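# Move the desk flask onto an incubator shelf

## Task

Take the flask that sits on the desk and place it on one of the incubator's shelves: resting flat on the shelf surface, with the same face upward as it had on the desk, and with nothing of it reaching beyond the shelf's front edge. The flasks already inside the incubator must stay flat on their shelves, unstacked, with their original face up. No flask may touch the floor, neither incubator door may be slammed open or closed, and the robot must not fall over or be left leaning. The outcome only counts if it holds without the robot supporting anything.

## Robot and tools

ROBOT. A Hello Robot Stretch 3 with one arm. It has a two-wheel base (0.33 m long, 0.34 m wide) that cannot strafe, a lift carriage riding a vertical mast, and a telescoping arm that points out of the robot's right side. To move the gripper forward or back, drive the base. Turns on the spot pivot about the point between the drive wheels, 0.05 m behind the front edge. Stowed (arm in, wrist folded), the wrist pokes up to 0.06 m past the right side and a turn sweeps a 0.28 m radius; an unfolded, level wrist reaches beyond that. Loose objects may occasionally get a small push from outside.

FRAMES. Base frame: origin on the floor midway between the drive wheels, x forward, y left, z up. hand_pose is reported in this frame, located where the closed fingertips meet; with all wrist joints at zero its x axis is up, y points back along the arm toward the mast, z toward the robot's rear. The odometry frame is the base frame at the start of the scene.

execute_actions. Arguments: "actions", a list holding one action or none (empty list = just report state and images), and "cameras", a list from head_camera, nav_camera, wrist_camera, all (omitted, null or ["all"] gives all; [] gives none; an unknown name rejects the call). An action may contain "base", "joints" and optionally "contact_limits"; all its motions start together and may finish at different times, each lasting at most 15 s.
- base: exactly one command. translate_m is a relative drive in metres from the base's last reported position, forward positive, -1 to 1. rotate_rad is a relative turn in radians, counter-clockwise (left) positive, -3.2 to 3.2.
- joints: a single dictionary of absolute targets keyed by joint name (there is only one arm): lift_m 0 to 1.1 (arm height on mast, tolerance 0.004); arm_m 0 to 0.52 (extension, 0.004); wrist_yaw_rad -1.345 to 4.42 (0 along the arm, positive swings toward the front, 3.0 folds over the base, 0.02); wrist_pitch_rad -1.57 to 0.451 (0 level, negative tips fingertips down, 0.05); wrist_roll_rad -2.911 to 2.911 (0 fingers side by side horizontally, 0.02); gripper_m -0.089 to 0.179 (bigger is wider; the real fingertip gap is smaller by about 0.007 when nearly shut and 0.025 when fully open, and zero below 0.007; 0.004); head_pan_rad -3.953 to 1.73 (0 ahead, positive left, -1.57 faces along the arm); head_tilt_rad -1.53 to 0.419 (0 level, negative down); head tolerances 0.02.
- contact_limits: only arm_m, a motor effort percentage 1 to 100 at which the arm motion halts (negative effort when retracting). Smaller is gentler, but too small halts at once. It also caps holding force until the next action; values above the maximum are clipped.
A joint or the base left out of an action may still be driving toward an older target without its status showing it. Unknown keys or out-of-range numbers reject the call with no motion. When a result reports a stop, any later execute_actions, wait or finished_scene calls in the same reply are skipped. The simulation keeps running while you compose a reply; the robot holds its last command meanwhile.

wait(seconds 0 to 10): commands nothing and returns the same report. zoom_image(camera, region [x0, y0, x1, y1] in pixels from the top-left, at most 504 by 504): a closer look at that camera's latest full image. finished_scene(scene): irreversibly ends the given scene and says whether the goal was met; the goal must still hold afterwards. Replying with no tool call ends all scenes.

RESULT LINES. base_status and joint_status: done (for the base, wheels turned the commanded amount, slipping included), off_target (stopped short, may still push), contact_stop, time_out, torque_fault (old target dropped). Arm and lift give contact_stop on firm pushes, then go slack until commanded again; a slack lift may sink under load or be pushed up by closing fingers on a surface. Base, wrist and head never stop on contact. A wrist servo pushed hard for several seconds switches off, limp, for 10 s. on_its_own describes uncommanded behaviour; "held at" is a held target, not a position. motor_effort: percent of maximum, positive toward larger joint values, peak in brackets; readings carry fixed biases (a few points plus up to half the value) and noise; efforts outside the rest range suggest pushing or carrying. Positive wheel effort drives forward. lidar_m: 12 distances in metres from the base origin, 30-degree sectors starting straight ahead and going counter-clockwise (4th left, 7th behind, 10th right), "-" for nothing; plane 0.17 m up, range 0.15 to 12 m, blind to clear objects, thin legs and the robot; the mast and a low lift hide parts of sectors 5, 6, 9, 10. wrist_depth_mm (45 to 1000) and head_depth_mm (280 to 4000, image sideways): 7 by 7 grids of median depth from top-left. base_odometry counts wheel turns; heading -3.142 to 3.142, left positive; turned_by_wheels and turned_by_imu give turning since last result; base_tilt forward/right positive in degrees, with a fixed bias up to about 4.

CAMERAS. head_camera (896x504 pinhole) and nav_camera (672x504 fisheye) move with head pan and tilt; wrist_camera (644x364) rides on the gripper. Calibration gives K, distortion and T_world_to_cam, which maps base-frame points into each camera frame; small per-camera errors exist and grow for the wrist camera with arm pose.

CAUTIONS. Full base speed (0.30 m/s, 1.9 rad/s) needs lift_m under 0.30, arm_m under 0.03, wrist_yaw_rad over 2.54; otherwise 0.10 m/s and 0.63 rad/s. Fold or unfold the wrist only with lift_m 0.32 to 0.95, wrist_pitch_rad -0.4, roll near 0; once folded the lift may drop to 0.25. With yaw below -0.4 keep pitch at -0.5 or lower. To grasp, command gripper_m below the object's width; release with at least 0.02 above the touching value; the reading does not confirm a hold, and a new value is needed to re-squeeze. Pushing on something rigid with the gripper above roughly 0.45 m, pushing again after a contact_stop, or driving while gripping or hooking something fixed can tip the robot; backing into furniture is riskiest. If tilted, reverse the last move in small steps, free the gripper, and lower lift_m to about 0.2. Avoid drops, slams, hard hits and forceful pushes.

Each tool is called by a JSON object that holds its "method" and its "body".

## Session

{"method": "execute_actions", "body": {"actions": []}}

Scene clock: 0.00 s.
base_odometry: x=+0.000 y=+0.000 heading=+0.000 (m, m, rad; odometry frame)
turned_by_wheels: +0.000 (rad since the last result)
turned_by_imu: +0.000 (rad since the last result)
base_tilt: forward=-0.4 right=-0.3 (deg)
lidar_m: 1.93 1.69 1.39 1.38 1.51 2.33 2.39 2.61 1.84 1.77 2.60 2.38
head_depth_mm: 1504 2277 2285 2253 2200 2168 2142 / 1493 2328 2321 2284 2281 1886 2199 / 1552 2364 2367 2331 2310 1889 2235 / 1684 2380 2424 2351 2344 1902 2268 / 1673 2368 2472 2399 2385 1892 2306 / 1676 2382 2512 2496 2457 1967 2371 / 1664 2352 2557 2524 2490 2112 2282
base_status: not commanded
joint_positions: lift_m=+0.496 arm_m=+0.001 wrist_yaw_rad=+2.863 wrist_pitch_rad=-0.366 wrist_roll_rad=-0.007 gripper_m=+0.037 head_pan_rad=-0.005 head_tilt_rad=+0.014
joint_status: not commanded
motor_effort: left_wheel=+0 right_wheel=+0 lift_m=+32 arm_m=+0 wrist_yaw_rad=+1 wrist_pitch_rad=+5 wrist_roll_rad=+0 gripper_m=+0 head_pan_rad=-1 head_tilt_rad=+1 (%)
hand_pose: x=+0.0422 y=+0.0755 z=+0.5204 quat_wxyz=(+0.224, +0.704, +0.032, +0.673) (m; base frame)
wrist_depth_mm: - - - - - - - / - - - - - - - / - - - - - - - / - - - - - - - / 840 917 936 - - - - / 730 - - 820 859 882 908 / 632 - 686 700 709 747 758
pictures: head_camera (sideways: a quarter turn clockwise sets it upright), nav_camera (sideways: a quarter turn counterclockwise sets it upright), wrist_camera
Images, in order (width x height): head_camera 896x504, nav_camera 672x504, wrist_camera 644x364.

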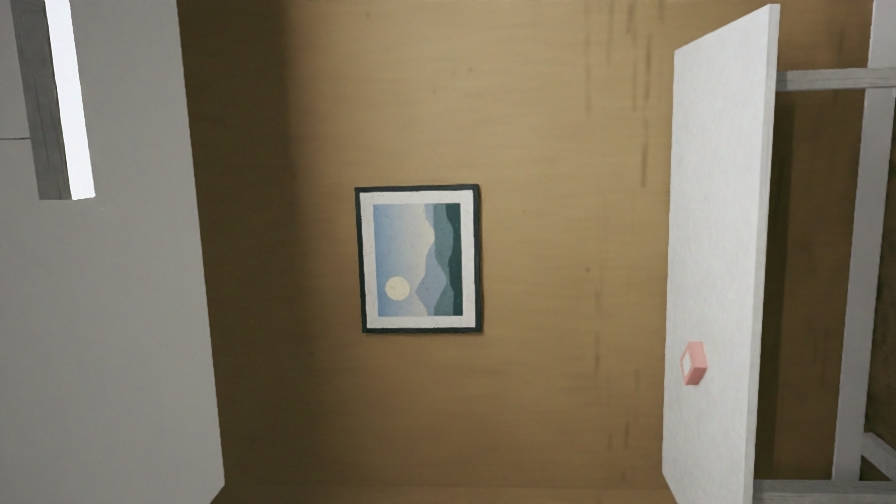

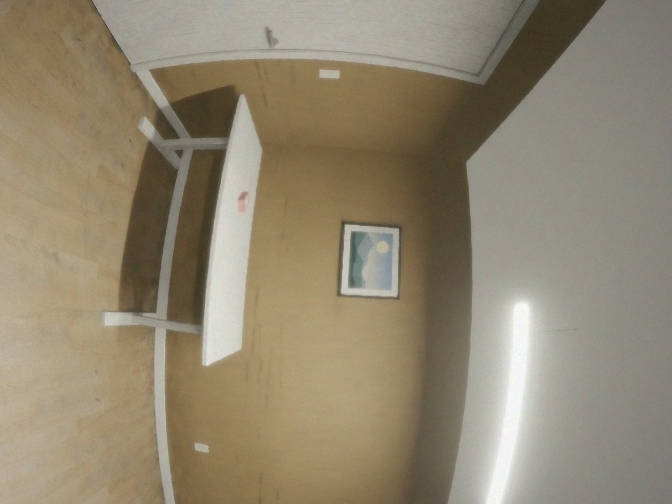

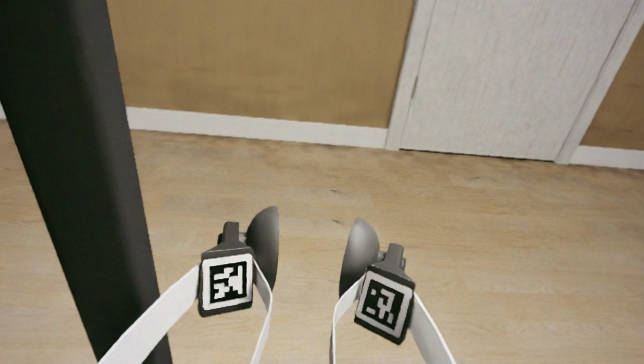

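{"method": "zoom_image", "body": {"camera": "head_camera", "region": [640, 310, 760, 410]}}

{"method": "execute_actions", "body": {"actions": [{"joints":{"head_pan_rad":-1.6,"head_tilt_rad":-0.4}}], "cameras": ["head_camera","nav_camera"]}}

{"method": "execute_actions", "body": {"actions": [{"joints":{"head_pan_rad":-3.0}}], "cameras": ["head_camera","nav_camera"]}}

Region (640, 310, 760, 410) of head_camera's 896x504 image, scaled by 4.200, with more detail than that image has.

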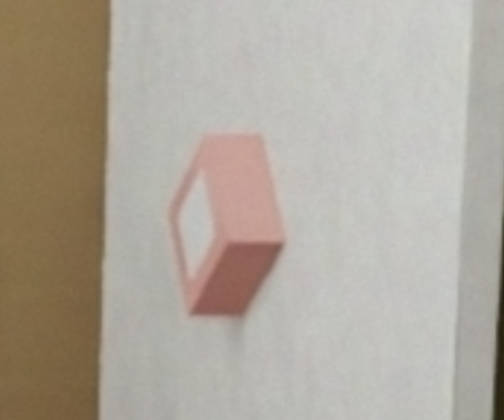

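Scene clock: 2.93 s.
base_odometry: x=+0.000 y=+0.000 heading=+0.000 (m, m, rad; odometry frame)
turned_by_wheels: +0.000 (rad since the last result)
turned_by_imu: +0.000 (rad since the last result)
base_tilt: forward=-0.4 right=-0.3 (deg)
lidar_m: 1.93 1.69 1.39 1.38 1.51 2.34 2.38 2.60 1.84 1.77 2.60 2.38
head_depth_mm: 2003 2119 1856 2122 1960 1842 1459 / 2030 2143 1818 2155 2002 1848 1463 / 2048 2170 2273 2431 2282 1863 1470 / 2081 2213 2376 2538 2516 1864 1475 / 2142 2262 2415 2581 2557 1886 1479 / 2155 2285 2456 2623 2590 1889 1477 / 2175 2342 2525 2662 2606 1886 1489
base_status: not commanded
joint_positions: lift_m=+0.496 arm_m=+0.001 wrist_yaw_rad=+2.863 wrist_pitch_rad=-0.366 wrist_roll_rad=-0.007 gripper_m=+0.037 head_pan_rad=-1.593 head_tilt_rad=-0.395
joint_status: all done
motor_effort: left_wheel=+0(0) right_wheel=+0(0) lift_m=+32(32) arm_m=+0(0) wrist_yaw_rad=+0(1) wrist_pitch_rad=+4(5) wrist_roll_rad=+0(0) gripper_m=+0(0) head_pan_rad=-3(31) head_tilt_rad=-1(19) (%)
hand_pose: x=+0.0422 y=+0.0755 z=+0.5204 quat_wxyz=(+0.224, +0.704, +0.032, +0.673) (m; base frame)
wrist_depth_mm: - - - - - - - / - - - - - - - / - - - - - - - / - - - - - - - / 838 909 969 - - - - / 739 - - 831 875 888 938 / 650 - 682 693 708 753 764
pictures: head_camera (sideways: a quarter turn clockwise sets it upright), nav_camera (sideways: a quarter turn counterclockwise sets it upright)
camera_calibration (this result's frames):
head_camera: T_world_to_cam=[[0.0209408, 0.317117, -0.948155, 1.24394], [0.9997, -0.0187289, 0.0158152, -0.0266243], [-0.0127427, -0.948202, -0.317414, 0.375416], [0, 0, 0, 1]] pos_world=[0.00535106, -0.0390023, 1.29903]
nav_camera: T_world_to_cam=[[0.0373543, -0.36516, 0.930195, -1.16723], [-0.998843, -0.0418568, 0.0236797, 0.0285691], [0.0302882, -0.930003, -0.366301, 0.434382], [0, 0, 0, 1]] pos_world=[0.0589805, -0.0210521, 1.24419]
Images, in order (width x height): head_camera 896x504, nav_camera 672x504.

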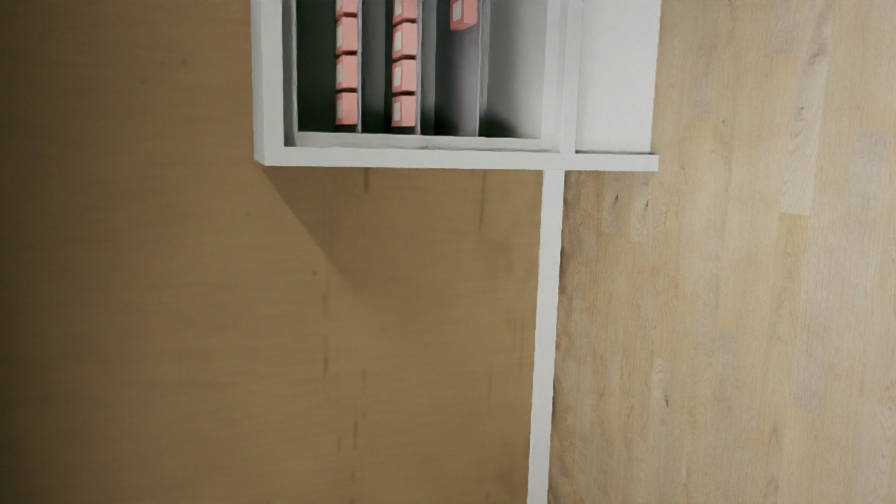

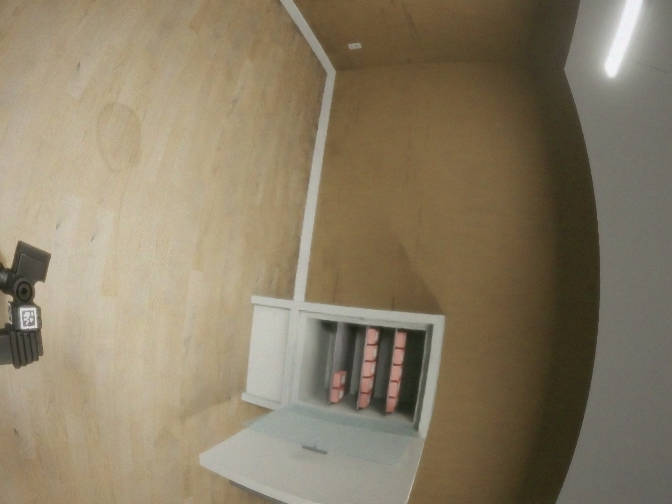

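Scene clock: 4.20 s.
base_odometry: x=+0.000 y=+0.000 heading=+0.000 (m, m, rad; odometry frame)
turned_by_wheels: +0.000 (rad since the last result)
turned_by_imu: +0.000 (rad since the last result)
base_tilt: forward=-0.4 right=-0.3 (deg)
lidar_m: 1.93 1.70 1.39 1.38 1.51 2.34 2.38 2.61 1.83 1.78 2.60 2.38
head_depth_mm: 1985 2100 2238 2354 2414 1848 1463 / 2044 2164 2302 2444 2511 1834 1465 / 2114 2253 2400 2533 2517 1864 1468 / 2199 2323 2478 2658 2548 1869 1472 / 2281 2444 2579 2776 2559 1870 1468 / 2329 2493 2689 2903 2579 1879 1484 / 2447 2604 2789 3002 2612 1886 1485
base_status: not commanded
joint_positions: lift_m=+0.496 arm_m=+0.001 wrist_yaw_rad=+2.863 wrist_pitch_rad=-0.366 wrist_roll_rad=-0.007 gripper_m=+0.037 head_pan_rad=-2.993 head_tilt_rad=-0.395
joint_status: all done
motor_effort: left_wheel=+0(0) right_wheel=+0(0) lift_m=+32(32) arm_m=+0(0) wrist_yaw_rad=+1(1) wrist_pitch_rad=+4(4) wrist_roll_rad=+0(0) gripper_m=+1(0) head_pan_rad=-3(29) head_tilt_rad=-1(1) (%)
hand_pose: x=+0.0422 y=+0.0755 z=+0.5204 quat_wxyz=(+0.224, +0.704, +0.032, +0.673) (m; base frame)
wrist_depth_mm: - - - - - - - / - - - - - - - / - - - - - - - / - - - - - - - / 857 933 970 - - - - / 732 - - 792 859 870 918 / 629 - 679 700 710 754 785
pictures: head_camera (sideways: a quarter turn clockwise sets it upright), nav_camera (sideways: a quarter turn counterclockwise sets it upright)
camera_calibration (this result's frames):
head_camera: T_world_to_cam=[[0.316265, 0.0332934, -0.948086, 1.24205], [0.151455, -0.988338, 0.0158159, -0.0214509], [-0.936503, -0.148595, -0.317619, 0.381318], [0, 0, 0, 1]] pos_world=[-0.0324614, -0.0058909, 1.29902]
nav_camera: T_world_to_cam=[[-0.353697, -0.0989054, 0.930116, -1.16474], [-0.211022, 0.977195, 0.0236659, 0.0237813], [-0.911245, -0.187905, -0.366502, 0.440387], [0, 0, 0, 1]] pos_world=[-0.00564555, -0.0556873, 1.24418]
Images, in order (width x height): head_camera 896x504, nav_camera 672x504.

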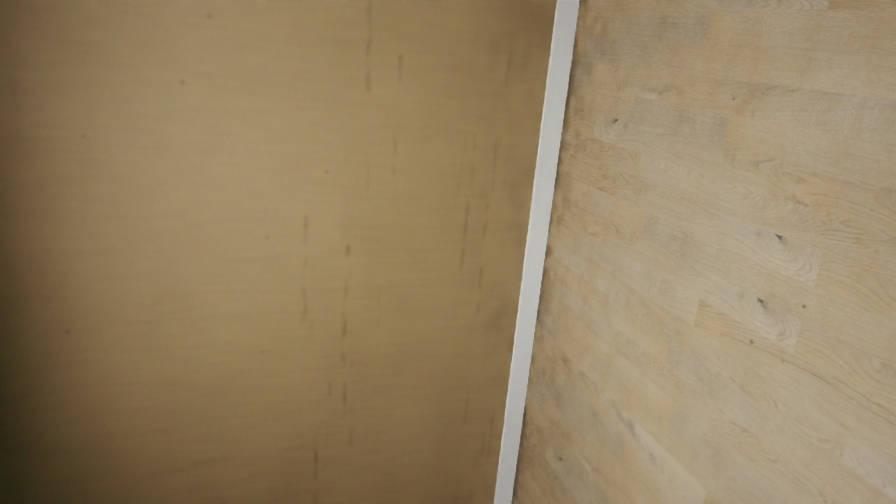

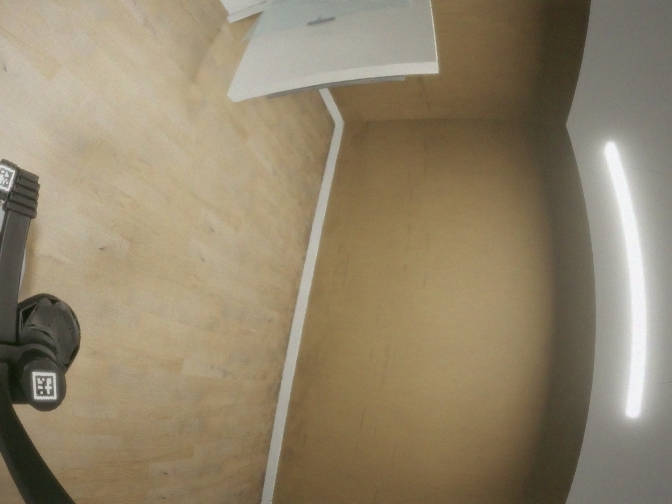

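{"method": "execute_actions", "body": {"actions": [{"base":{"rotate_rad":0.14},"joints":{"lift_m":0.28,"head_pan_rad":0,"head_tilt_rad":-0.6}}], "cameras": []}}

{"method": "execute_actions", "body": {"actions": [{"base":{"translate_m":1.0}}], "cameras": ["head_camera"]}}

Scene clock: 11.37 s.
base_odometry: x=+0.000 y=+0.000 heading=+0.140 (m, m, rad; odometry frame)
turned_by_wheels: +0.140 (rad since the last result)
turned_by_imu: +0.141 (rad since the last result)
base_tilt: forward=-0.4 right=-0.4 (deg)
lidar_m: 2.21 1.55 1.38 1.38 1.62 2.39 2.39 2.72 1.77 1.78 2.70 1.93
head_depth_mm: 1934 2088 1924 2391 1897 1513 1255 / 1983 2160 1956 2514 1902 1529 1267 / 2061 2232 1997 2541 1905 1523 1269 / 2111 2340 2201 2600 1931 1528 1274 / 2177 2406 2234 2596 1935 1535 1275 / 2231 2439 2263 2437 1926 1541 1284 / 2044 2124 2164 2274 1953 1546 1291
base_status: done
joint_positions: lift_m=+0.280 arm_m=+0.001 wrist_yaw_rad=+2.863 wrist_pitch_rad=-0.366 wrist_roll_rad=-0.007 gripper_m=+0.037 head_pan_rad=-0.007 head_tilt_rad=-0.592
joint_status: all done
motor_effort: left_wheel=-5(9) right_wheel=+4(6) lift_m=+26(28) arm_m=+0(0) wrist_yaw_rad=+1(1) wrist_pitch_rad=+5(5) wrist_roll_rad=+0(0) gripper_m=+0(0) head_pan_rad=+2(28) head_tilt_rad=-2(13) (%)
hand_pose: x=+0.0422 y=+0.0754 z=+0.3046 quat_wxyz=(+0.224, +0.704, +0.032, +0.673) (m; base frame)
wrist_depth_mm: - - - - - - - / - - - - - - - / - 960 - - - - - / - 743 768 809 866 918 - / 565 612 638 657 694 716 766 / 474 - - 541 572 595 613 / 445 - - 459 474 492 515
pictures: none
No camera images: the call's "cameras" was empty. Leave "cameras" out to get every camera's image.

Scene clock: 16.37 s.
base_odometry: x=+0.990 y=+0.139 heading=+0.140 (m, m, rad; odometry frame)
turned_by_wheels: +0.000 (rad since the last result)
turned_by_imu: +0.002 (rad since the last result)
base_tilt: forward=-0.4 right=-0.3 (deg)
lidar_m: 1.41 1.24 1.07 1.08 1.28 2.32 3.33 2.40 2.25 2.66 1.61 1.04
head_depth_mm: 1131 1230 1349 1104 833 1476 1258 / 1166 1268 1390 1116 836 1511 1264 / 1190 1315 1419 1129 872 1524 1265 / 1239 1360 1474 1129 908 1533 1279 / 1271 1410 1510 1113 952 1535 1279 / 1319 1453 1563 1148 962 1534 1288 / 1363 1497 1622 1155 1489 1526 1289
base_status: done
joint_positions: lift_m=+0.280 arm_m=+0.001 wrist_yaw_rad=+2.863 wrist_pitch_rad=-0.366 wrist_roll_rad=-0.007 gripper_m=+0.037 head_pan_rad=-0.007 head_tilt_rad=-0.593
joint_status: not commanded
motor_effort: left_wheel=-4(11) right_wheel=+3(11) lift_m=+27(27) arm_m=+0(0) wrist_yaw_rad=+1(1) wrist_pitch_rad=+5(5) wrist_roll_rad=+0(0) gripper_m=+0(0) head_pan_rad=+2(1) head_tilt_rad=-2(2) (%)
hand_pose: x=+0.0422 y=+0.0754 z=+0.3046 quat_wxyz=(+0.224, +0.704, +0.032, +0.673) (m; base frame)
wrist_depth_mm: - - - - - 963 965 / - - - - - - - / - 949 - - - - - / - 763 756 806 848 936 914 / 565 598 642 655 689 709 750 / 480 - - 545 570 588 609 / 437 - - 463 466 491 510
pictures: head_camera (sideways: a quarter turn clockwise sets it upright)
camera_calibration (this result's frames):
head_camera: T_world_to_cam=[[-0.498265, 0.0174552, -0.866849, 1.14102], [0.00694337, 0.999846, 0.0161422, -0.0209901], [0.866997, 0.00202426, -0.49831, 0.60545], [0, 0, 0, 1]] pos_world=[0.043752, -0.000155422, 1.29113]
Images, in order (width x height): head_camera 896x504.

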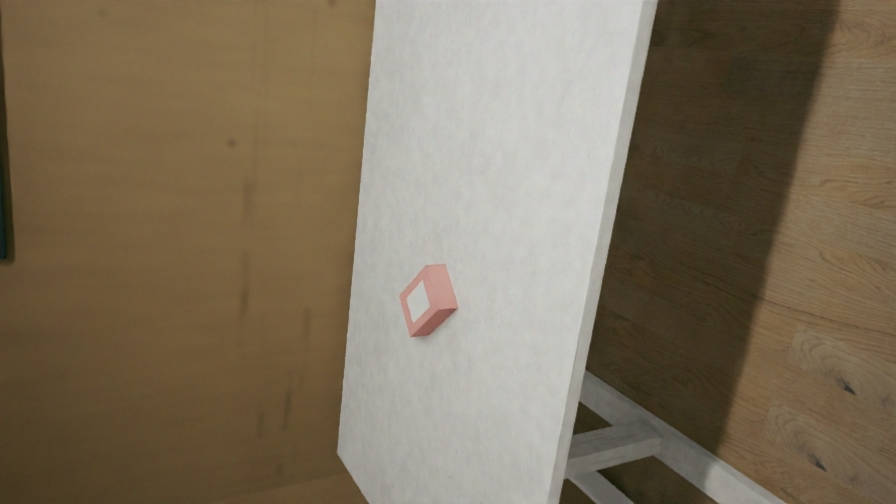

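{"method": "execute_actions", "body": {"actions": [{"base":{"translate_m":0.33}}], "cameras": []}}

{"method": "execute_actions", "body": {"actions": [{"base":{"rotate_rad":1.25},"joints":{"lift_m":0.93,"head_pan_rad":-1.2,"head_tilt_rad":-0.8}}], "cameras": []}}

{"method": "execute_actions", "body": {"actions": [{"base":{"translate_m":0.1},"joints":{"wrist_yaw_rad":0.82,"gripper_m":0.179}}]}}

Scene clock: 26.13 s.
base_odometry: x=+1.317 y=+0.185 heading=+0.140 (m, m, rad; odometry frame)
turned_by_wheels: +0.000 (rad since the last result)
turned_by_imu: +0.001 (rad since the last result)
base_tilt: forward=-0.4 right=-0.4 (deg)
lidar_m: 1.10 0.97 0.97 0.98 1.15 2.13 3.66 2.46 2.54 2.09 0.80 1.09
head_depth_mm: 870 949 1035 1096 831 666 557 / 894 974 1071 1120 837 670 559 / 922 1006 1111 1125 842 673 561 / 947 1041 1150 1135 847 674 562 / 980 1070 1202 1141 819 680 579 / 1011 1116 1246 1151 854 681 608 / 1047 1159 1295 1156 857 682 1200
base_status: done
joint_positions: lift_m=+0.280 arm_m=+0.001 wrist_yaw_rad=+2.863 wrist_pitch_rad=-0.366 wrist_roll_rad=-0.007 gripper_m=+0.037 head_pan_rad=-0.007 head_tilt_rad=-0.593
joint_status: not commanded
motor_effort: left_wheel=-4(12) right_wheel=+3(10) lift_m=+27(27) arm_m=+0(0) wrist_yaw_rad=+1(1) wrist_pitch_rad=+5(5) wrist_roll_rad=+0(0) gripper_m=+1(0) head_pan_rad=+2(1) head_tilt_rad=-2(3) (%)
hand_pose: x=+0.0422 y=+0.0754 z=+0.3046 quat_wxyz=(+0.224, +0.704, +0.032, +0.673) (m; base frame)
wrist_depth_mm: - 951 919 906 898 879 884 / - - - - - 942 911 / - 974 - - - - - / - 738 777 821 851 849 831 / 564 604 641 656 700 719 739 / 484 - - 540 574 582 605 / 438 - - 462 461 500 511
pictures: none
No camera images: the call's "cameras" was empty. Leave "cameras" out to get every camera's image.

Scene clock: 32.87 s.
base_odometry: x=+1.317 y=+0.185 heading=+1.389 (m, m, rad; odometry frame)
turned_by_wheels: +1.250 (rad since the last result)
turned_by_imu: +1.259 (rad since the last result)
base_tilt: forward=-0.4 right=-0.3 (deg)
lidar_m: 0.97 1.01 1.38 3.51 3.76 2.47 2.76 1.60 0.80 1.09 1.13 0.98
head_depth_mm: 895 1004 1064 830 720 - - / 927 1036 1076 837 724 - 1151 / 963 1084 1083 843 689 1251 1163 / 996 1131 1093 840 691 628 1158 / 1040 1182 1094 846 697 1281 1154 / 1076 1233 1109 856 700 1323 1167 / 1124 1292 1117 864 706 1348 1177
base_status: done
joint_positions: lift_m=+0.930 arm_m=+0.001 wrist_yaw_rad=+2.863 wrist_pitch_rad=-0.367 wrist_roll_rad=-0.007 gripper_m=+0.037 head_pan_rad=-1.193 head_tilt_rad=-0.790
joint_status: all done
motor_effort: left_wheel=-4(14) right_wheel=+3(10) lift_m=+37(40) arm_m=+0(0) wrist_yaw_rad=+0(1) wrist_pitch_rad=+5(5) wrist_roll_rad=+0(0) gripper_m=+0(0) head_pan_rad=-3(28) head_tilt_rad=-3(17) (%)
hand_pose: x=+0.0422 y=+0.0754 z=+0.9541 quat_wxyz=(+0.225, +0.704, +0.032, +0.673) (m; base frame)
wrist_depth_mm: - - - - - - 900 / - - - - - - 930 / - - - - - - 916 / - - - - - - 934 / - - - - - - 915 / - - - - - - 928 / - - - - - - 952
pictures: none
No camera images: the call's "cameras" was empty. Leave "cameras" out to get every camera's image.

Scene clock: 34.90 s.
base_odometry: x=+1.335 y=+0.284 heading=+1.389 (m, m, rad; odometry frame)
turned_by_wheels: +0.000 (rad since the last result)
turned_by_imu: +0.000 (rad since the last result)
base_tilt: forward=-0.4 right=-0.3 (deg)
lidar_m: 0.87 0.91 1.20 3.18 3.76 2.56 2.85 1.60 0.86 1.09 0.92 0.90
head_depth_mm: 893 1000 1059 831 682 - 1112 / 925 1033 1072 865 - - 1132 / 957 1078 1083 818 - 1248 1158 / 999 1126 1090 820 693 1263 1158 / 1035 1181 1100 853 713 1290 1166 / 1080 1227 1110 858 729 1315 1171 / 1124 1248 1115 863 707 1345 1175
base_status: done
joint_positions: lift_m=+0.930 arm_m=+0.001 wrist_yaw_rad=+0.823 wrist_pitch_rad=-0.367 wrist_roll_rad=-0.007 gripper_m=+0.179 head_pan_rad=-1.193 head_tilt_rad=-0.790
joint_status: all done
motor_effort: left_wheel=-4(8) right_wheel=+3(8) lift_m=+37(37) arm_m=+0(0) wrist_yaw_rad=-2(3) wrist_pitch_rad=+5(5) wrist_roll_rad=+0(0) gripper_m=+0(83) head_pan_rad=-3(3) head_tilt_rad=-3(3) (%)
hand_pose: x=+0.1476 y=-0.3031 z=+0.9541 quat_wxyz=(+0.691, +0.396, -0.583, +0.161) (m; base frame)
wrist_depth_mm: 629 713 854 - 933 769 652 / 651 758 895 - 996 808 667 / 708 795 851 903 948 813 697 / 745 628 637 674 715 771 696 / 749 519 517 540 538 597 634 / - - 435 450 468 481 521 / 890 - 380 385 401 406 437
pictures: head_camera (sideways: a quarter turn clockwise sets it upright), nav_camera (sideways: a quarter turn counterclockwise sets it upright), wrist_camera
camera_calibration (this result's frames):
head_camera: T_world_to_cam=[[-0.229822, 0.616931, -0.752713, 0.990581], [0.930496, 0.36596, 0.0158404, -0.0262267], [0.285235, -0.696756, -0.658158, 0.816955], [0, 0, 0, 1]] pos_world=[0.0190371, -0.0323039, 1.28372]
nav_camera: T_world_to_cam=[[0.298338, -0.628714, 0.718132, -0.89231], [-0.902237, -0.431232, -0.00271523, 0.0623485], [0.311388, -0.647116, -0.695901, 0.861495], [0, 0, 0, 1]] pos_world=[0.0542032, 0.023366, 1.24048]
wrist_camera: T_world_to_cam=[[-0.600779, -0.782418, 0.163972, -0.314438], [-0.489953, 0.198307, -0.848893, 0.980228], [0.631673, -0.590336, -0.502487, 0.366673], [0, 0, 0, 1]] pos_world=[0.0597409, -0.223948, 1.06792]
Images, in order (width x height): head_camera 896x504, nav_camera 672x504, wrist_camera 644x364.

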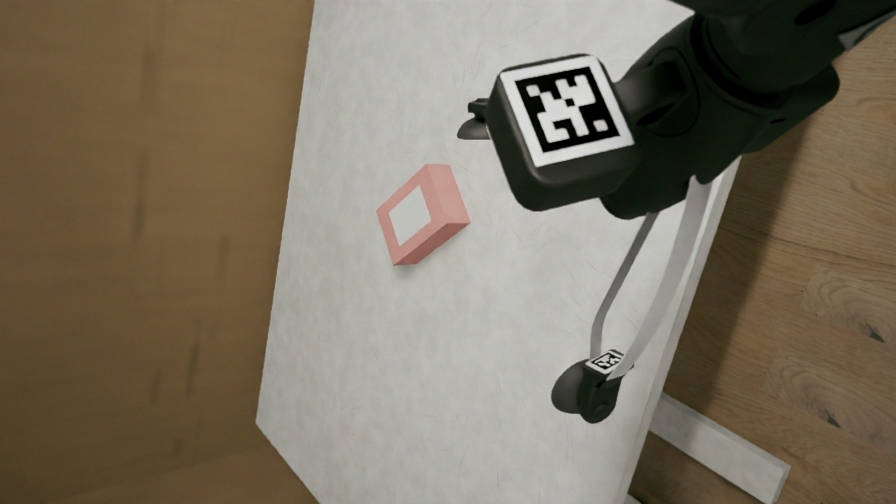

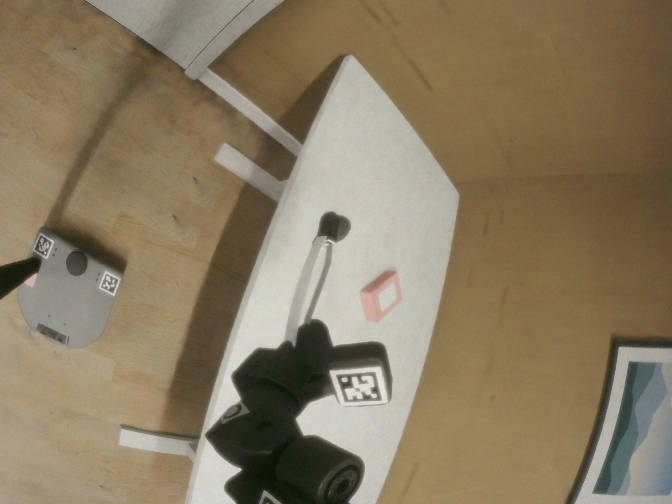

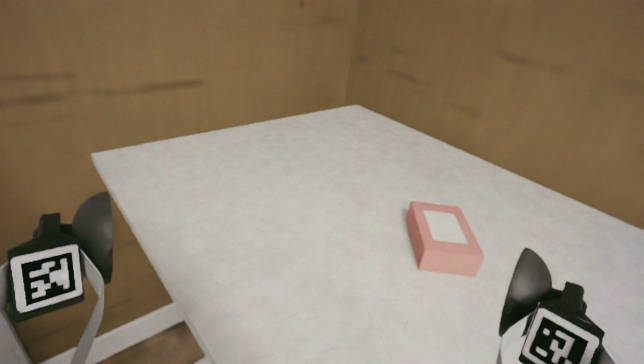

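{"method": "execute_actions", "body": {"actions": [{"base":{"translate_m":0.075},"joints":{"arm_m":0.362,"wrist_pitch_rad":-0.25,"lift_m":0.78}}], "cameras": ["head_camera","wrist_camera"]}}

Scene clock: 41.37 s.
base_odometry: x=+1.349 y=+0.357 heading=+1.389 (m, m, rad; odometry frame)
turned_by_wheels: +0.000 (rad since the last result)
turned_by_imu: +0.000 (rad since the last result)
base_tilt: forward=-0.4 right=-0.3 (deg)
lidar_m: 0.79 0.83 1.11 2.90 3.76 2.63 2.93 1.60 0.91 1.09 0.85 0.86
head_depth_mm: 892 1000 1068 772 682 579 1131 / 919 1036 1072 793 687 582 1154 / 956 1082 1084 795 691 610 1161 / 994 1126 1088 846 693 627 1157 / 1029 1170 1096 854 697 1260 1165 / 1069 1231 1107 854 699 1291 1166 / 1079 1170 1163 864 705 1361 1176
base_status: done
joint_positions: lift_m=+0.780 arm_m=+0.362 wrist_yaw_rad=+0.821 wrist_pitch_rad=-0.272 wrist_roll_rad=-0.007 gripper_m=+0.179 head_pan_rad=-1.193 head_tilt_rad=-0.790
joint_status: all done
motor_effort: left_wheel=-4(5) right_wheel=+3(7) lift_m=+27(34) arm_m=+3(4) wrist_yaw_rad=+0(2) wrist_pitch_rad=+7(9) wrist_roll_rad=+0(0) gripper_m=+0(1) head_pan_rad=-2(2) head_tilt_rad=-3(3) (%)
hand_pose: x=+0.1544 y=-0.6704 z=+0.8268 quat_wxyz=(+0.683, +0.367, -0.601, +0.193) (m; base frame)
wrist_depth_mm: 573 652 766 694 549 452 384 / 596 686 798 735 571 466 394 / 556 597 636 698 592 481 403 / 403 423 453 489 521 490 417 / - 338 352 370 388 417 409 / - 276 245 251 312 325 349 / 227 232 197 209 260 266 286
pictures: head_camera (sideways: a quarter turn clockwise sets it upright), wrist_camera
camera_calibration (this result's frames):
head_camera: T_world_to_cam=[[-0.229769, 0.616951, -0.752713, 0.990581], [0.930528, 0.365879, 0.0158404, -0.0262269], [0.285175, -0.696781, -0.658158, 0.816956], [0, 0, 0, 1]] pos_world=[0.0190343, -0.032305, 1.28372]
wrist_camera: T_world_to_cam=[[-0.614092, -0.770295, 0.171864, -0.573194], [-0.429189, 0.143185, -0.891793, 0.937475], [0.662335, -0.621405, -0.41853, -0.0134219], [0, 0, 0, 1]] pos_world=[0.0592498, -0.584101, 0.928928]
Images, in order (width x height): head_camera 896x504, wrist_camera 644x364.

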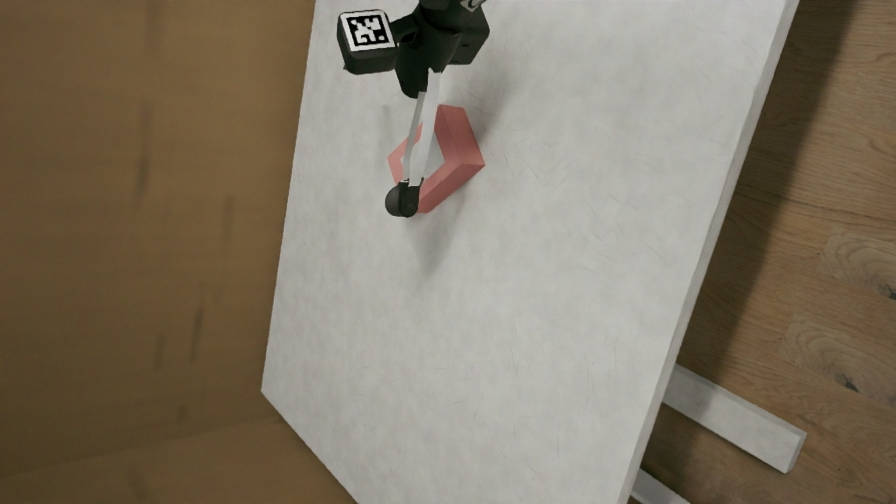

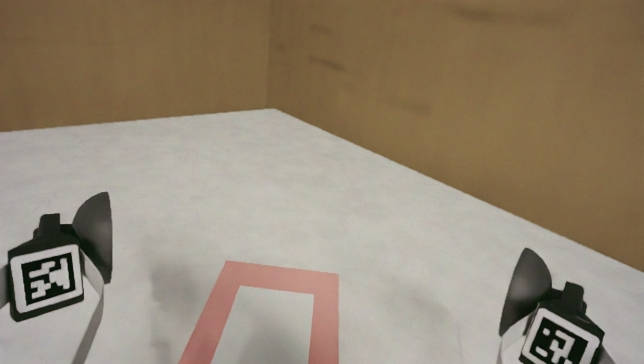

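{"method": "execute_actions", "body": {"actions": [{"base":{"translate_m":0.02},"joints":{"lift_m":0.725}}], "cameras": ["head_camera","wrist_camera"]}}

Scene clock: 44.83 s.
base_odometry: x=+1.352 y=+0.377 heading=+1.389 (m, m, rad; odometry frame)
turned_by_wheels: +0.000 (rad since the last result)
turned_by_imu: +0.000 (rad since the last result)
base_tilt: forward=-0.4 right=-0.3 (deg)
lidar_m: 0.77 0.81 1.08 2.83 3.78 2.64 2.96 0.95 0.92 1.09 0.83 0.84
head_depth_mm: 889 994 1063 - 681 578 1125 / 921 1033 1076 792 685 583 1152 / 956 1081 1082 810 690 610 1151 / 991 1126 1090 848 693 628 1164 / 1035 1174 1099 853 697 1270 1163 / 1071 1229 1104 861 702 1290 1170 / 1065 1150 1149 863 702 1350 1176
base_status: done
joint_positions: lift_m=+0.725 arm_m=+0.362 wrist_yaw_rad=+0.821 wrist_pitch_rad=-0.272 wrist_roll_rad=-0.007 gripper_m=+0.179 head_pan_rad=-1.193 head_tilt_rad=-0.790
joint_status: all done
motor_effort: left_wheel=-3(7) right_wheel=+3(9) lift_m=+26(27) arm_m=+3(3) wrist_yaw_rad=+0(0) wrist_pitch_rad=+7(7) wrist_roll_rad=+0(0) gripper_m=+0(0) head_pan_rad=-2(3) head_tilt_rad=-3(3) (%)
hand_pose: x=+0.1545 y=-0.6704 z=+0.7718 quat_wxyz=(+0.683, +0.367, -0.601, +0.193) (m; base frame)
wrist_depth_mm: 567 641 748 704 552 452 386 / 576 658 778 718 566 461 393 / 405 434 482 516 553 481 404 / 300 317 335 360 386 420 408 / - 250 216 204 289 308 326 / - 201 159 165 228 242 258 / 170 169 133 138 189 197 212
pictures: head_camera (sideways: a quarter turn clockwise sets it upright), wrist_camera
camera_calibration (this result's frames):
head_camera: T_world_to_cam=[[-0.229743, 0.616961, -0.752713, 0.990581], [0.930543, 0.365839, 0.0158404, -0.026227], [0.285145, -0.696793, -0.658158, 0.816956], [0, 0, 0, 1]] pos_world=[0.0190329, -0.0323055, 1.28372]
wrist_camera: T_world_to_cam=[[-0.614104, -0.770283, 0.171871, -0.563744], [-0.429123, 0.143123, -0.891835, 0.888431], [0.662367, -0.621434, -0.418438, -0.0365365], [0, 0, 0, 1]] pos_world=[0.0592491, -0.584102, 0.873937]
Images, in order (width x height): head_camera 896x504, wrist_camera 644x364.

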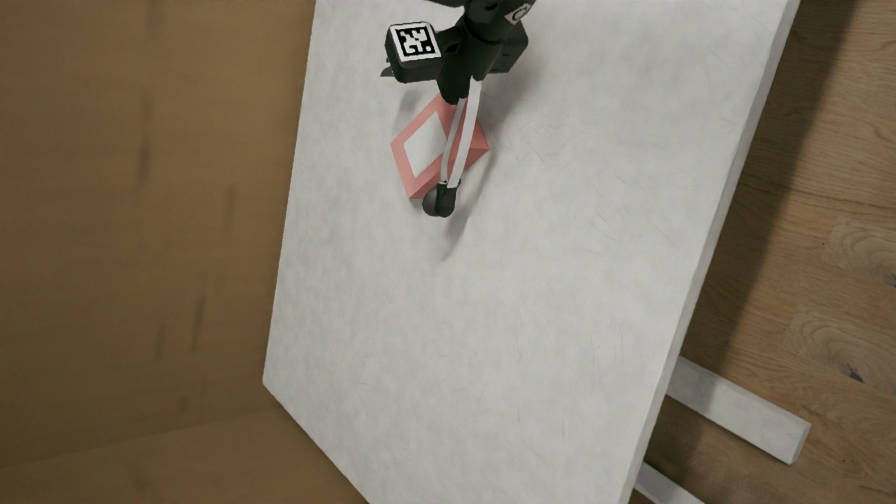

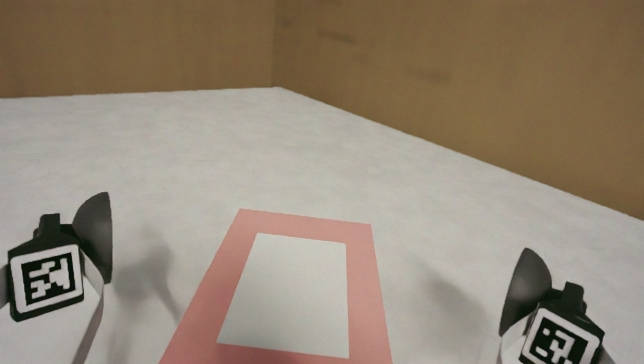

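{"method": "execute_actions", "body": {"actions": [{"joints":{"arm_m":0.342}}], "cameras": []}}

{"method": "execute_actions", "body": {"actions": [{"joints":{"lift_m":0.703}}], "cameras": ["head_camera","wrist_camera"]}}

Scene clock: 47.43 s.
base_odometry: x=+1.352 y=+0.377 heading=+1.389 (m, m, rad; odometry frame)
turned_by_wheels: +0.000 (rad since the last result)
turned_by_imu: +0.000 (rad since the last result)
base_tilt: forward=-0.3 right=-0.3 (deg)
lidar_m: 0.77 0.80 1.08 2.82 3.76 2.65 2.96 0.95 0.93 1.09 0.83 0.84
head_depth_mm: 890 996 1063 885 668 579 1127 / 922 1034 1075 804 686 583 1151 / 959 1079 1082 809 689 609 1154 / 994 1124 1094 845 693 626 1162 / 1032 1174 1095 852 696 1262 1164 / 1074 1228 1104 860 702 1286 1171 / 1066 1147 1151 862 704 1355 1171
base_status: not commanded
joint_positions: lift_m=+0.725 arm_m=+0.342 wrist_yaw_rad=+0.821 wrist_pitch_rad=-0.272 wrist_roll_rad=-0.007 gripper_m=+0.179 head_pan_rad=-1.193 head_tilt_rad=-0.790
joint_status: all done
motor_effort: left_wheel=-3(4) right_wheel=+3(3) lift_m=+26(26) arm_m=-3(2) wrist_yaw_rad=+0(0) wrist_pitch_rad=+7(7) wrist_roll_rad=+0(0) gripper_m=+0(0) head_pan_rad=-3(3) head_tilt_rad=-3(4) (%)
hand_pose: x=+0.1545 y=-0.6512 z=+0.7718 quat_wxyz=(+0.683, +0.367, -0.601, +0.193) (m; base frame)
wrist_depth_mm: 561 651 753 722 570 472 396 / 584 666 777 728 594 486 405 / 403 439 472 529 564 490 420 / 300 315 337 359 386 414 416 / - 249 249 204 282 308 327 / - 203 195 165 217 241 257 / 170 171 138 138 152 197 211
pictures: none
No camera images: the call's "cameras" was empty. Leave "cameras" out to get every camera's image.

Scene clock: 48.37 s.
base_odometry: x=+1.352 y=+0.377 heading=+1.389 (m, m, rad; odometry frame)
turned_by_wheels: +0.000 (rad since the last result)
turned_by_imu: +0.000 (rad since the last result)
base_tilt: forward=-0.4 right=-0.3 (deg)
lidar_m: 0.77 0.81 1.08 2.83 3.78 2.65 2.96 0.95 0.92 1.09 0.83 0.84
head_depth_mm: 889 998 1060 887 665 579 1124 / 923 1035 1075 805 685 582 1152 / 956 1079 1084 809 690 610 1161 / 992 1122 1087 847 694 627 1162 / 1033 1175 1096 852 696 1266 1167 / 1073 1229 1107 857 698 1286 1170 / 1070 1146 1150 864 705 1352 1167
base_status: not commanded
joint_positions: lift_m=+0.703 arm_m=+0.342 wrist_yaw_rad=+0.821 wrist_pitch_rad=-0.272 wrist_roll_rad=-0.007 gripper_m=+0.179 head_pan_rad=-1.193 head_tilt_rad=-0.790
joint_status: all done
motor_effort: left_wheel=-3(4) right_wheel=+2(3) lift_m=+27(29) arm_m=-3(3) wrist_yaw_rad=+0(0) wrist_pitch_rad=+7(7) wrist_roll_rad=+0(0) gripper_m=+0(0) head_pan_rad=-3(3) head_tilt_rad=-3(5) (%)
hand_pose: x=+0.1545 y=-0.6512 z=+0.7498 quat_wxyz=(+0.683, +0.367, -0.601, +0.193) (m; base frame)
wrist_depth_mm: 564 637 741 718 567 470 398 / 562 634 731 709 585 485 409 / 350 377 411 454 501 490 419 / 259 272 284 217 333 362 394 / - 214 204 166 227 265 280 / - 173 135 133 144 207 223 / 146 147 114 115 116 169 183
pictures: head_camera (sideways: a quarter turn clockwise sets it upright), wrist_camera
camera_calibration (this result's frames):
head_camera: T_world_to_cam=[[-0.229742, 0.616961, -0.752713, 0.99058], [0.930543, 0.365839, 0.0158404, -0.026227], [0.285145, -0.696793, -0.658158, 0.816956], [0, 0, 0, 1]] pos_world=[0.0190329, -0.0323055, 1.28372]
wrist_camera: T_world_to_cam=[[-0.614107, -0.770281, 0.171873, -0.54521], [-0.429109, 0.14311, -0.891843, 0.866065], [0.662373, -0.62144, -0.41842, -0.0338623], [0, 0, 0, 1]] pos_world=[0.059249, -0.564951, 0.851933]
Images, in order (width x height): head_camera 896x504, wrist_camera 644x364.

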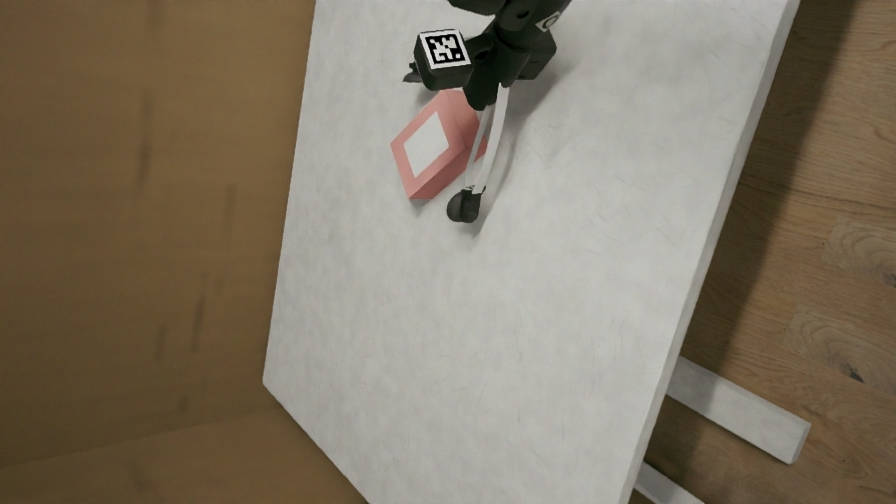

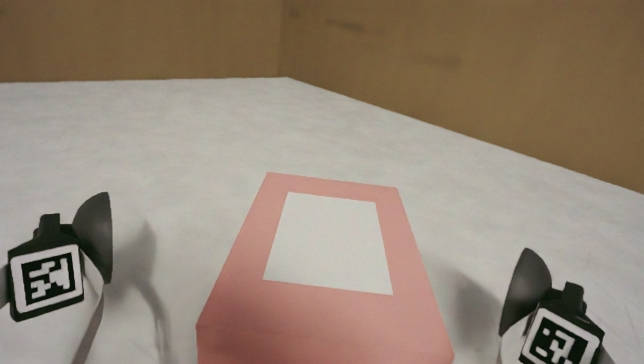

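{"method": "execute_actions", "body": {"actions": [{"joints":{"gripper_m":0.04}}], "cameras": ["wrist_camera"]}}

{"method": "execute_actions", "body": {"actions": [{"joints":{"lift_m":0.76}}], "cameras": ["head_camera","wrist_camera"]}}

Scene clock: 51.77 s.
base_odometry: x=+1.352 y=+0.377 heading=+1.389 (m, m, rad; odometry frame)
turned_by_wheels: +0.000 (rad since the last result)
turned_by_imu: +0.000 (rad since the last result)
base_tilt: forward=-0.5 right=-0.3 (deg)
lidar_m: 0.77 0.81 1.08 2.82 3.76 2.64 2.95 0.95 0.92 1.09 0.83 0.84
head_depth_mm: 893 994 1064 888 666 579 1133 / 925 1038 1072 804 686 581 1151 / 955 1073 1087 812 690 609 1159 / 990 1119 1093 849 693 628 1163 / 1030 1174 1099 850 697 1257 1161 / 1073 1224 1105 859 702 1287 1170 / 1073 1142 1150 860 706 1357 1176
base_status: not commanded
joint_positions: lift_m=+0.703 arm_m=+0.342 wrist_yaw_rad=+0.821 wrist_pitch_rad=-0.262 wrist_roll_rad=-0.007 gripper_m=+0.041 head_pan_rad=-1.193 head_tilt_rad=-0.790
joint_status: all done
motor_effort: left_wheel=-4(4) right_wheel=+3(3) lift_m=+27(27) arm_m=-3(3) wrist_yaw_rad=+0(0) wrist_pitch_rad=+4(7) wrist_roll_rad=+0(0) gripper_m=-17(92) head_pan_rad=-2(3) head_tilt_rad=-3(3) (%)
hand_pose: x=+0.1551 y=-0.6519 z=+0.7524 quat_wxyz=(+0.682, +0.364, -0.603, +0.196) (m; base frame)
wrist_depth_mm: 557 638 748 726 574 469 399 / 562 630 727 722 576 481 408 / 367 390 424 474 538 485 417 / 265 281 291 217 344 373 402 / 208 223 161 167 250 271 291 / 174 - 131 136 140 216 224 / - 149 116 116 121 178 183
pictures: wrist_camera
camera_calibration (this result's frames):
wrist_camera: T_world_to_cam=[[-0.615502, -0.768989, 0.172662, -0.545275], [-0.422163, 0.136686, -0.896156, 0.866714], [0.665534, -0.624478, -0.408769, -0.0434005], [0, 0, 0, 1]] pos_world=[0.0591608, -0.564881, 0.853118]
Images, in order (width x height): wrist_camera 644x364.

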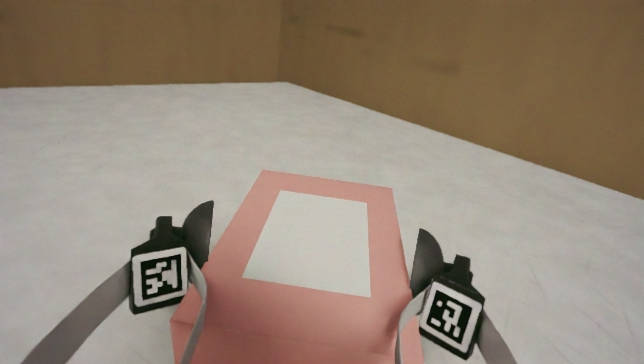

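Scene clock: 53.13 s.
base_odometry: x=+1.352 y=+0.377 heading=+1.389 (m, m, rad; odometry frame)
turned_by_wheels: +0.000 (rad since the last result)
turned_by_imu: +0.000 (rad since the last result)
base_tilt: forward=-0.4 right=-0.3 (deg)
lidar_m: 0.77 0.81 1.08 2.83 3.74 2.65 2.95 0.95 0.92 1.09 0.83 0.84
head_depth_mm: 889 993 1066 - 682 579 1125 / 922 1035 1074 767 687 582 1155 / 958 1080 1080 792 691 609 1149 / 991 1118 1090 847 695 627 1162 / 1025 1171 1100 851 697 1259 1162 / 1076 1222 1110 858 702 1286 1170 / 1069 1141 1157 862 704 1356 1174
base_status: not commanded
joint_positions: lift_m=+0.760 arm_m=+0.342 wrist_yaw_rad=+0.821 wrist_pitch_rad=-0.272 wrist_roll_rad=-0.007 gripper_m=+0.041 head_pan_rad=-1.193 head_tilt_rad=-0.790
joint_status: all done
motor_effort: left_wheel=-4(4) right_wheel=+3(3) lift_m=+38(39) arm_m=-3(3) wrist_yaw_rad=-1(0) wrist_pitch_rad=+7(7) wrist_roll_rad=+0(0) gripper_m=-17(17) head_pan_rad=-3(3) head_tilt_rad=-3(2) (%)
hand_pose: x=+0.1545 y=-0.6513 z=+0.8065 quat_wxyz=(+0.683, +0.367, -0.601, +0.193) (m; base frame)
wrist_depth_mm: 566 639 748 723 564 466 395 / 590 673 785 764 596 484 408 / 494 532 575 644 598 496 415 / 365 388 396 211 467 485 428 / 291 310 161 166 343 373 404 / 238 - 131 136 140 299 311 / 208 206 116 116 120 247 254
pictures: head_camera (sideways: a quarter turn clockwise sets it upright), wrist_camera
camera_calibration (this result's frames):
head_camera: T_world_to_cam=[[-0.229743, 0.616961, -0.752713, 0.99058], [0.930543, 0.365839, 0.0158404, -0.026227], [0.285145, -0.696793, -0.658158, 0.816956], [0, 0, 0, 1]] pos_world=[0.0190329, -0.0323055, 1.28372]
wrist_camera: T_world_to_cam=[[-0.61422, -0.770183, 0.171904, -0.554919], [-0.428832, 0.142898, -0.892011, 0.916589], [0.662447, -0.621609, -0.41805, -0.010596], [0, 0, 0, 1]] pos_world=[0.0592397, -0.564954, 0.90857]
Images, in order (width x height): head_camera 896x504, wrist_camera 644x364.

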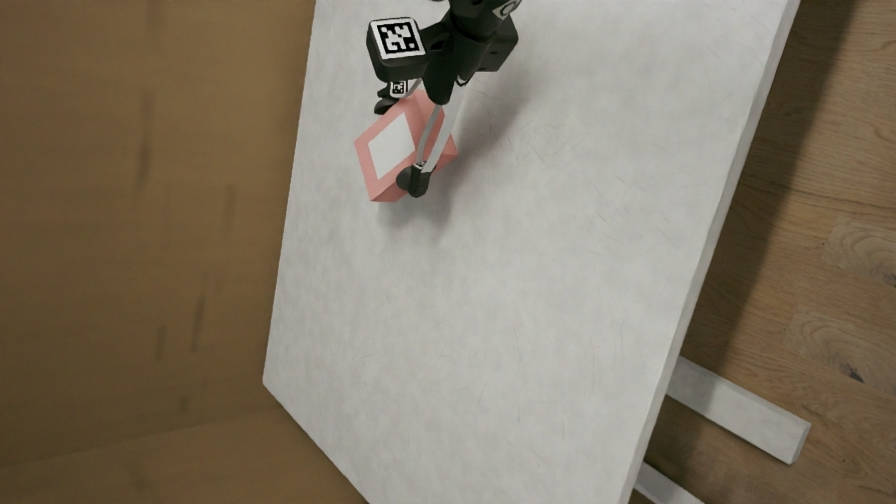

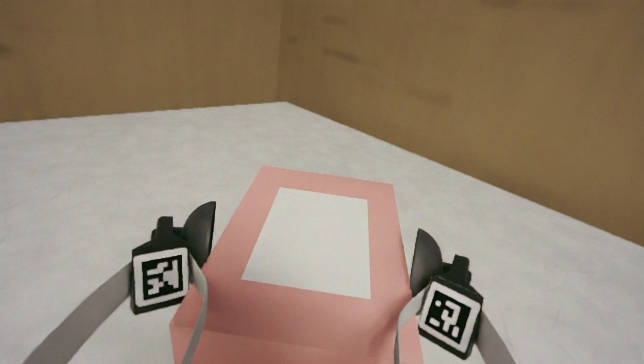

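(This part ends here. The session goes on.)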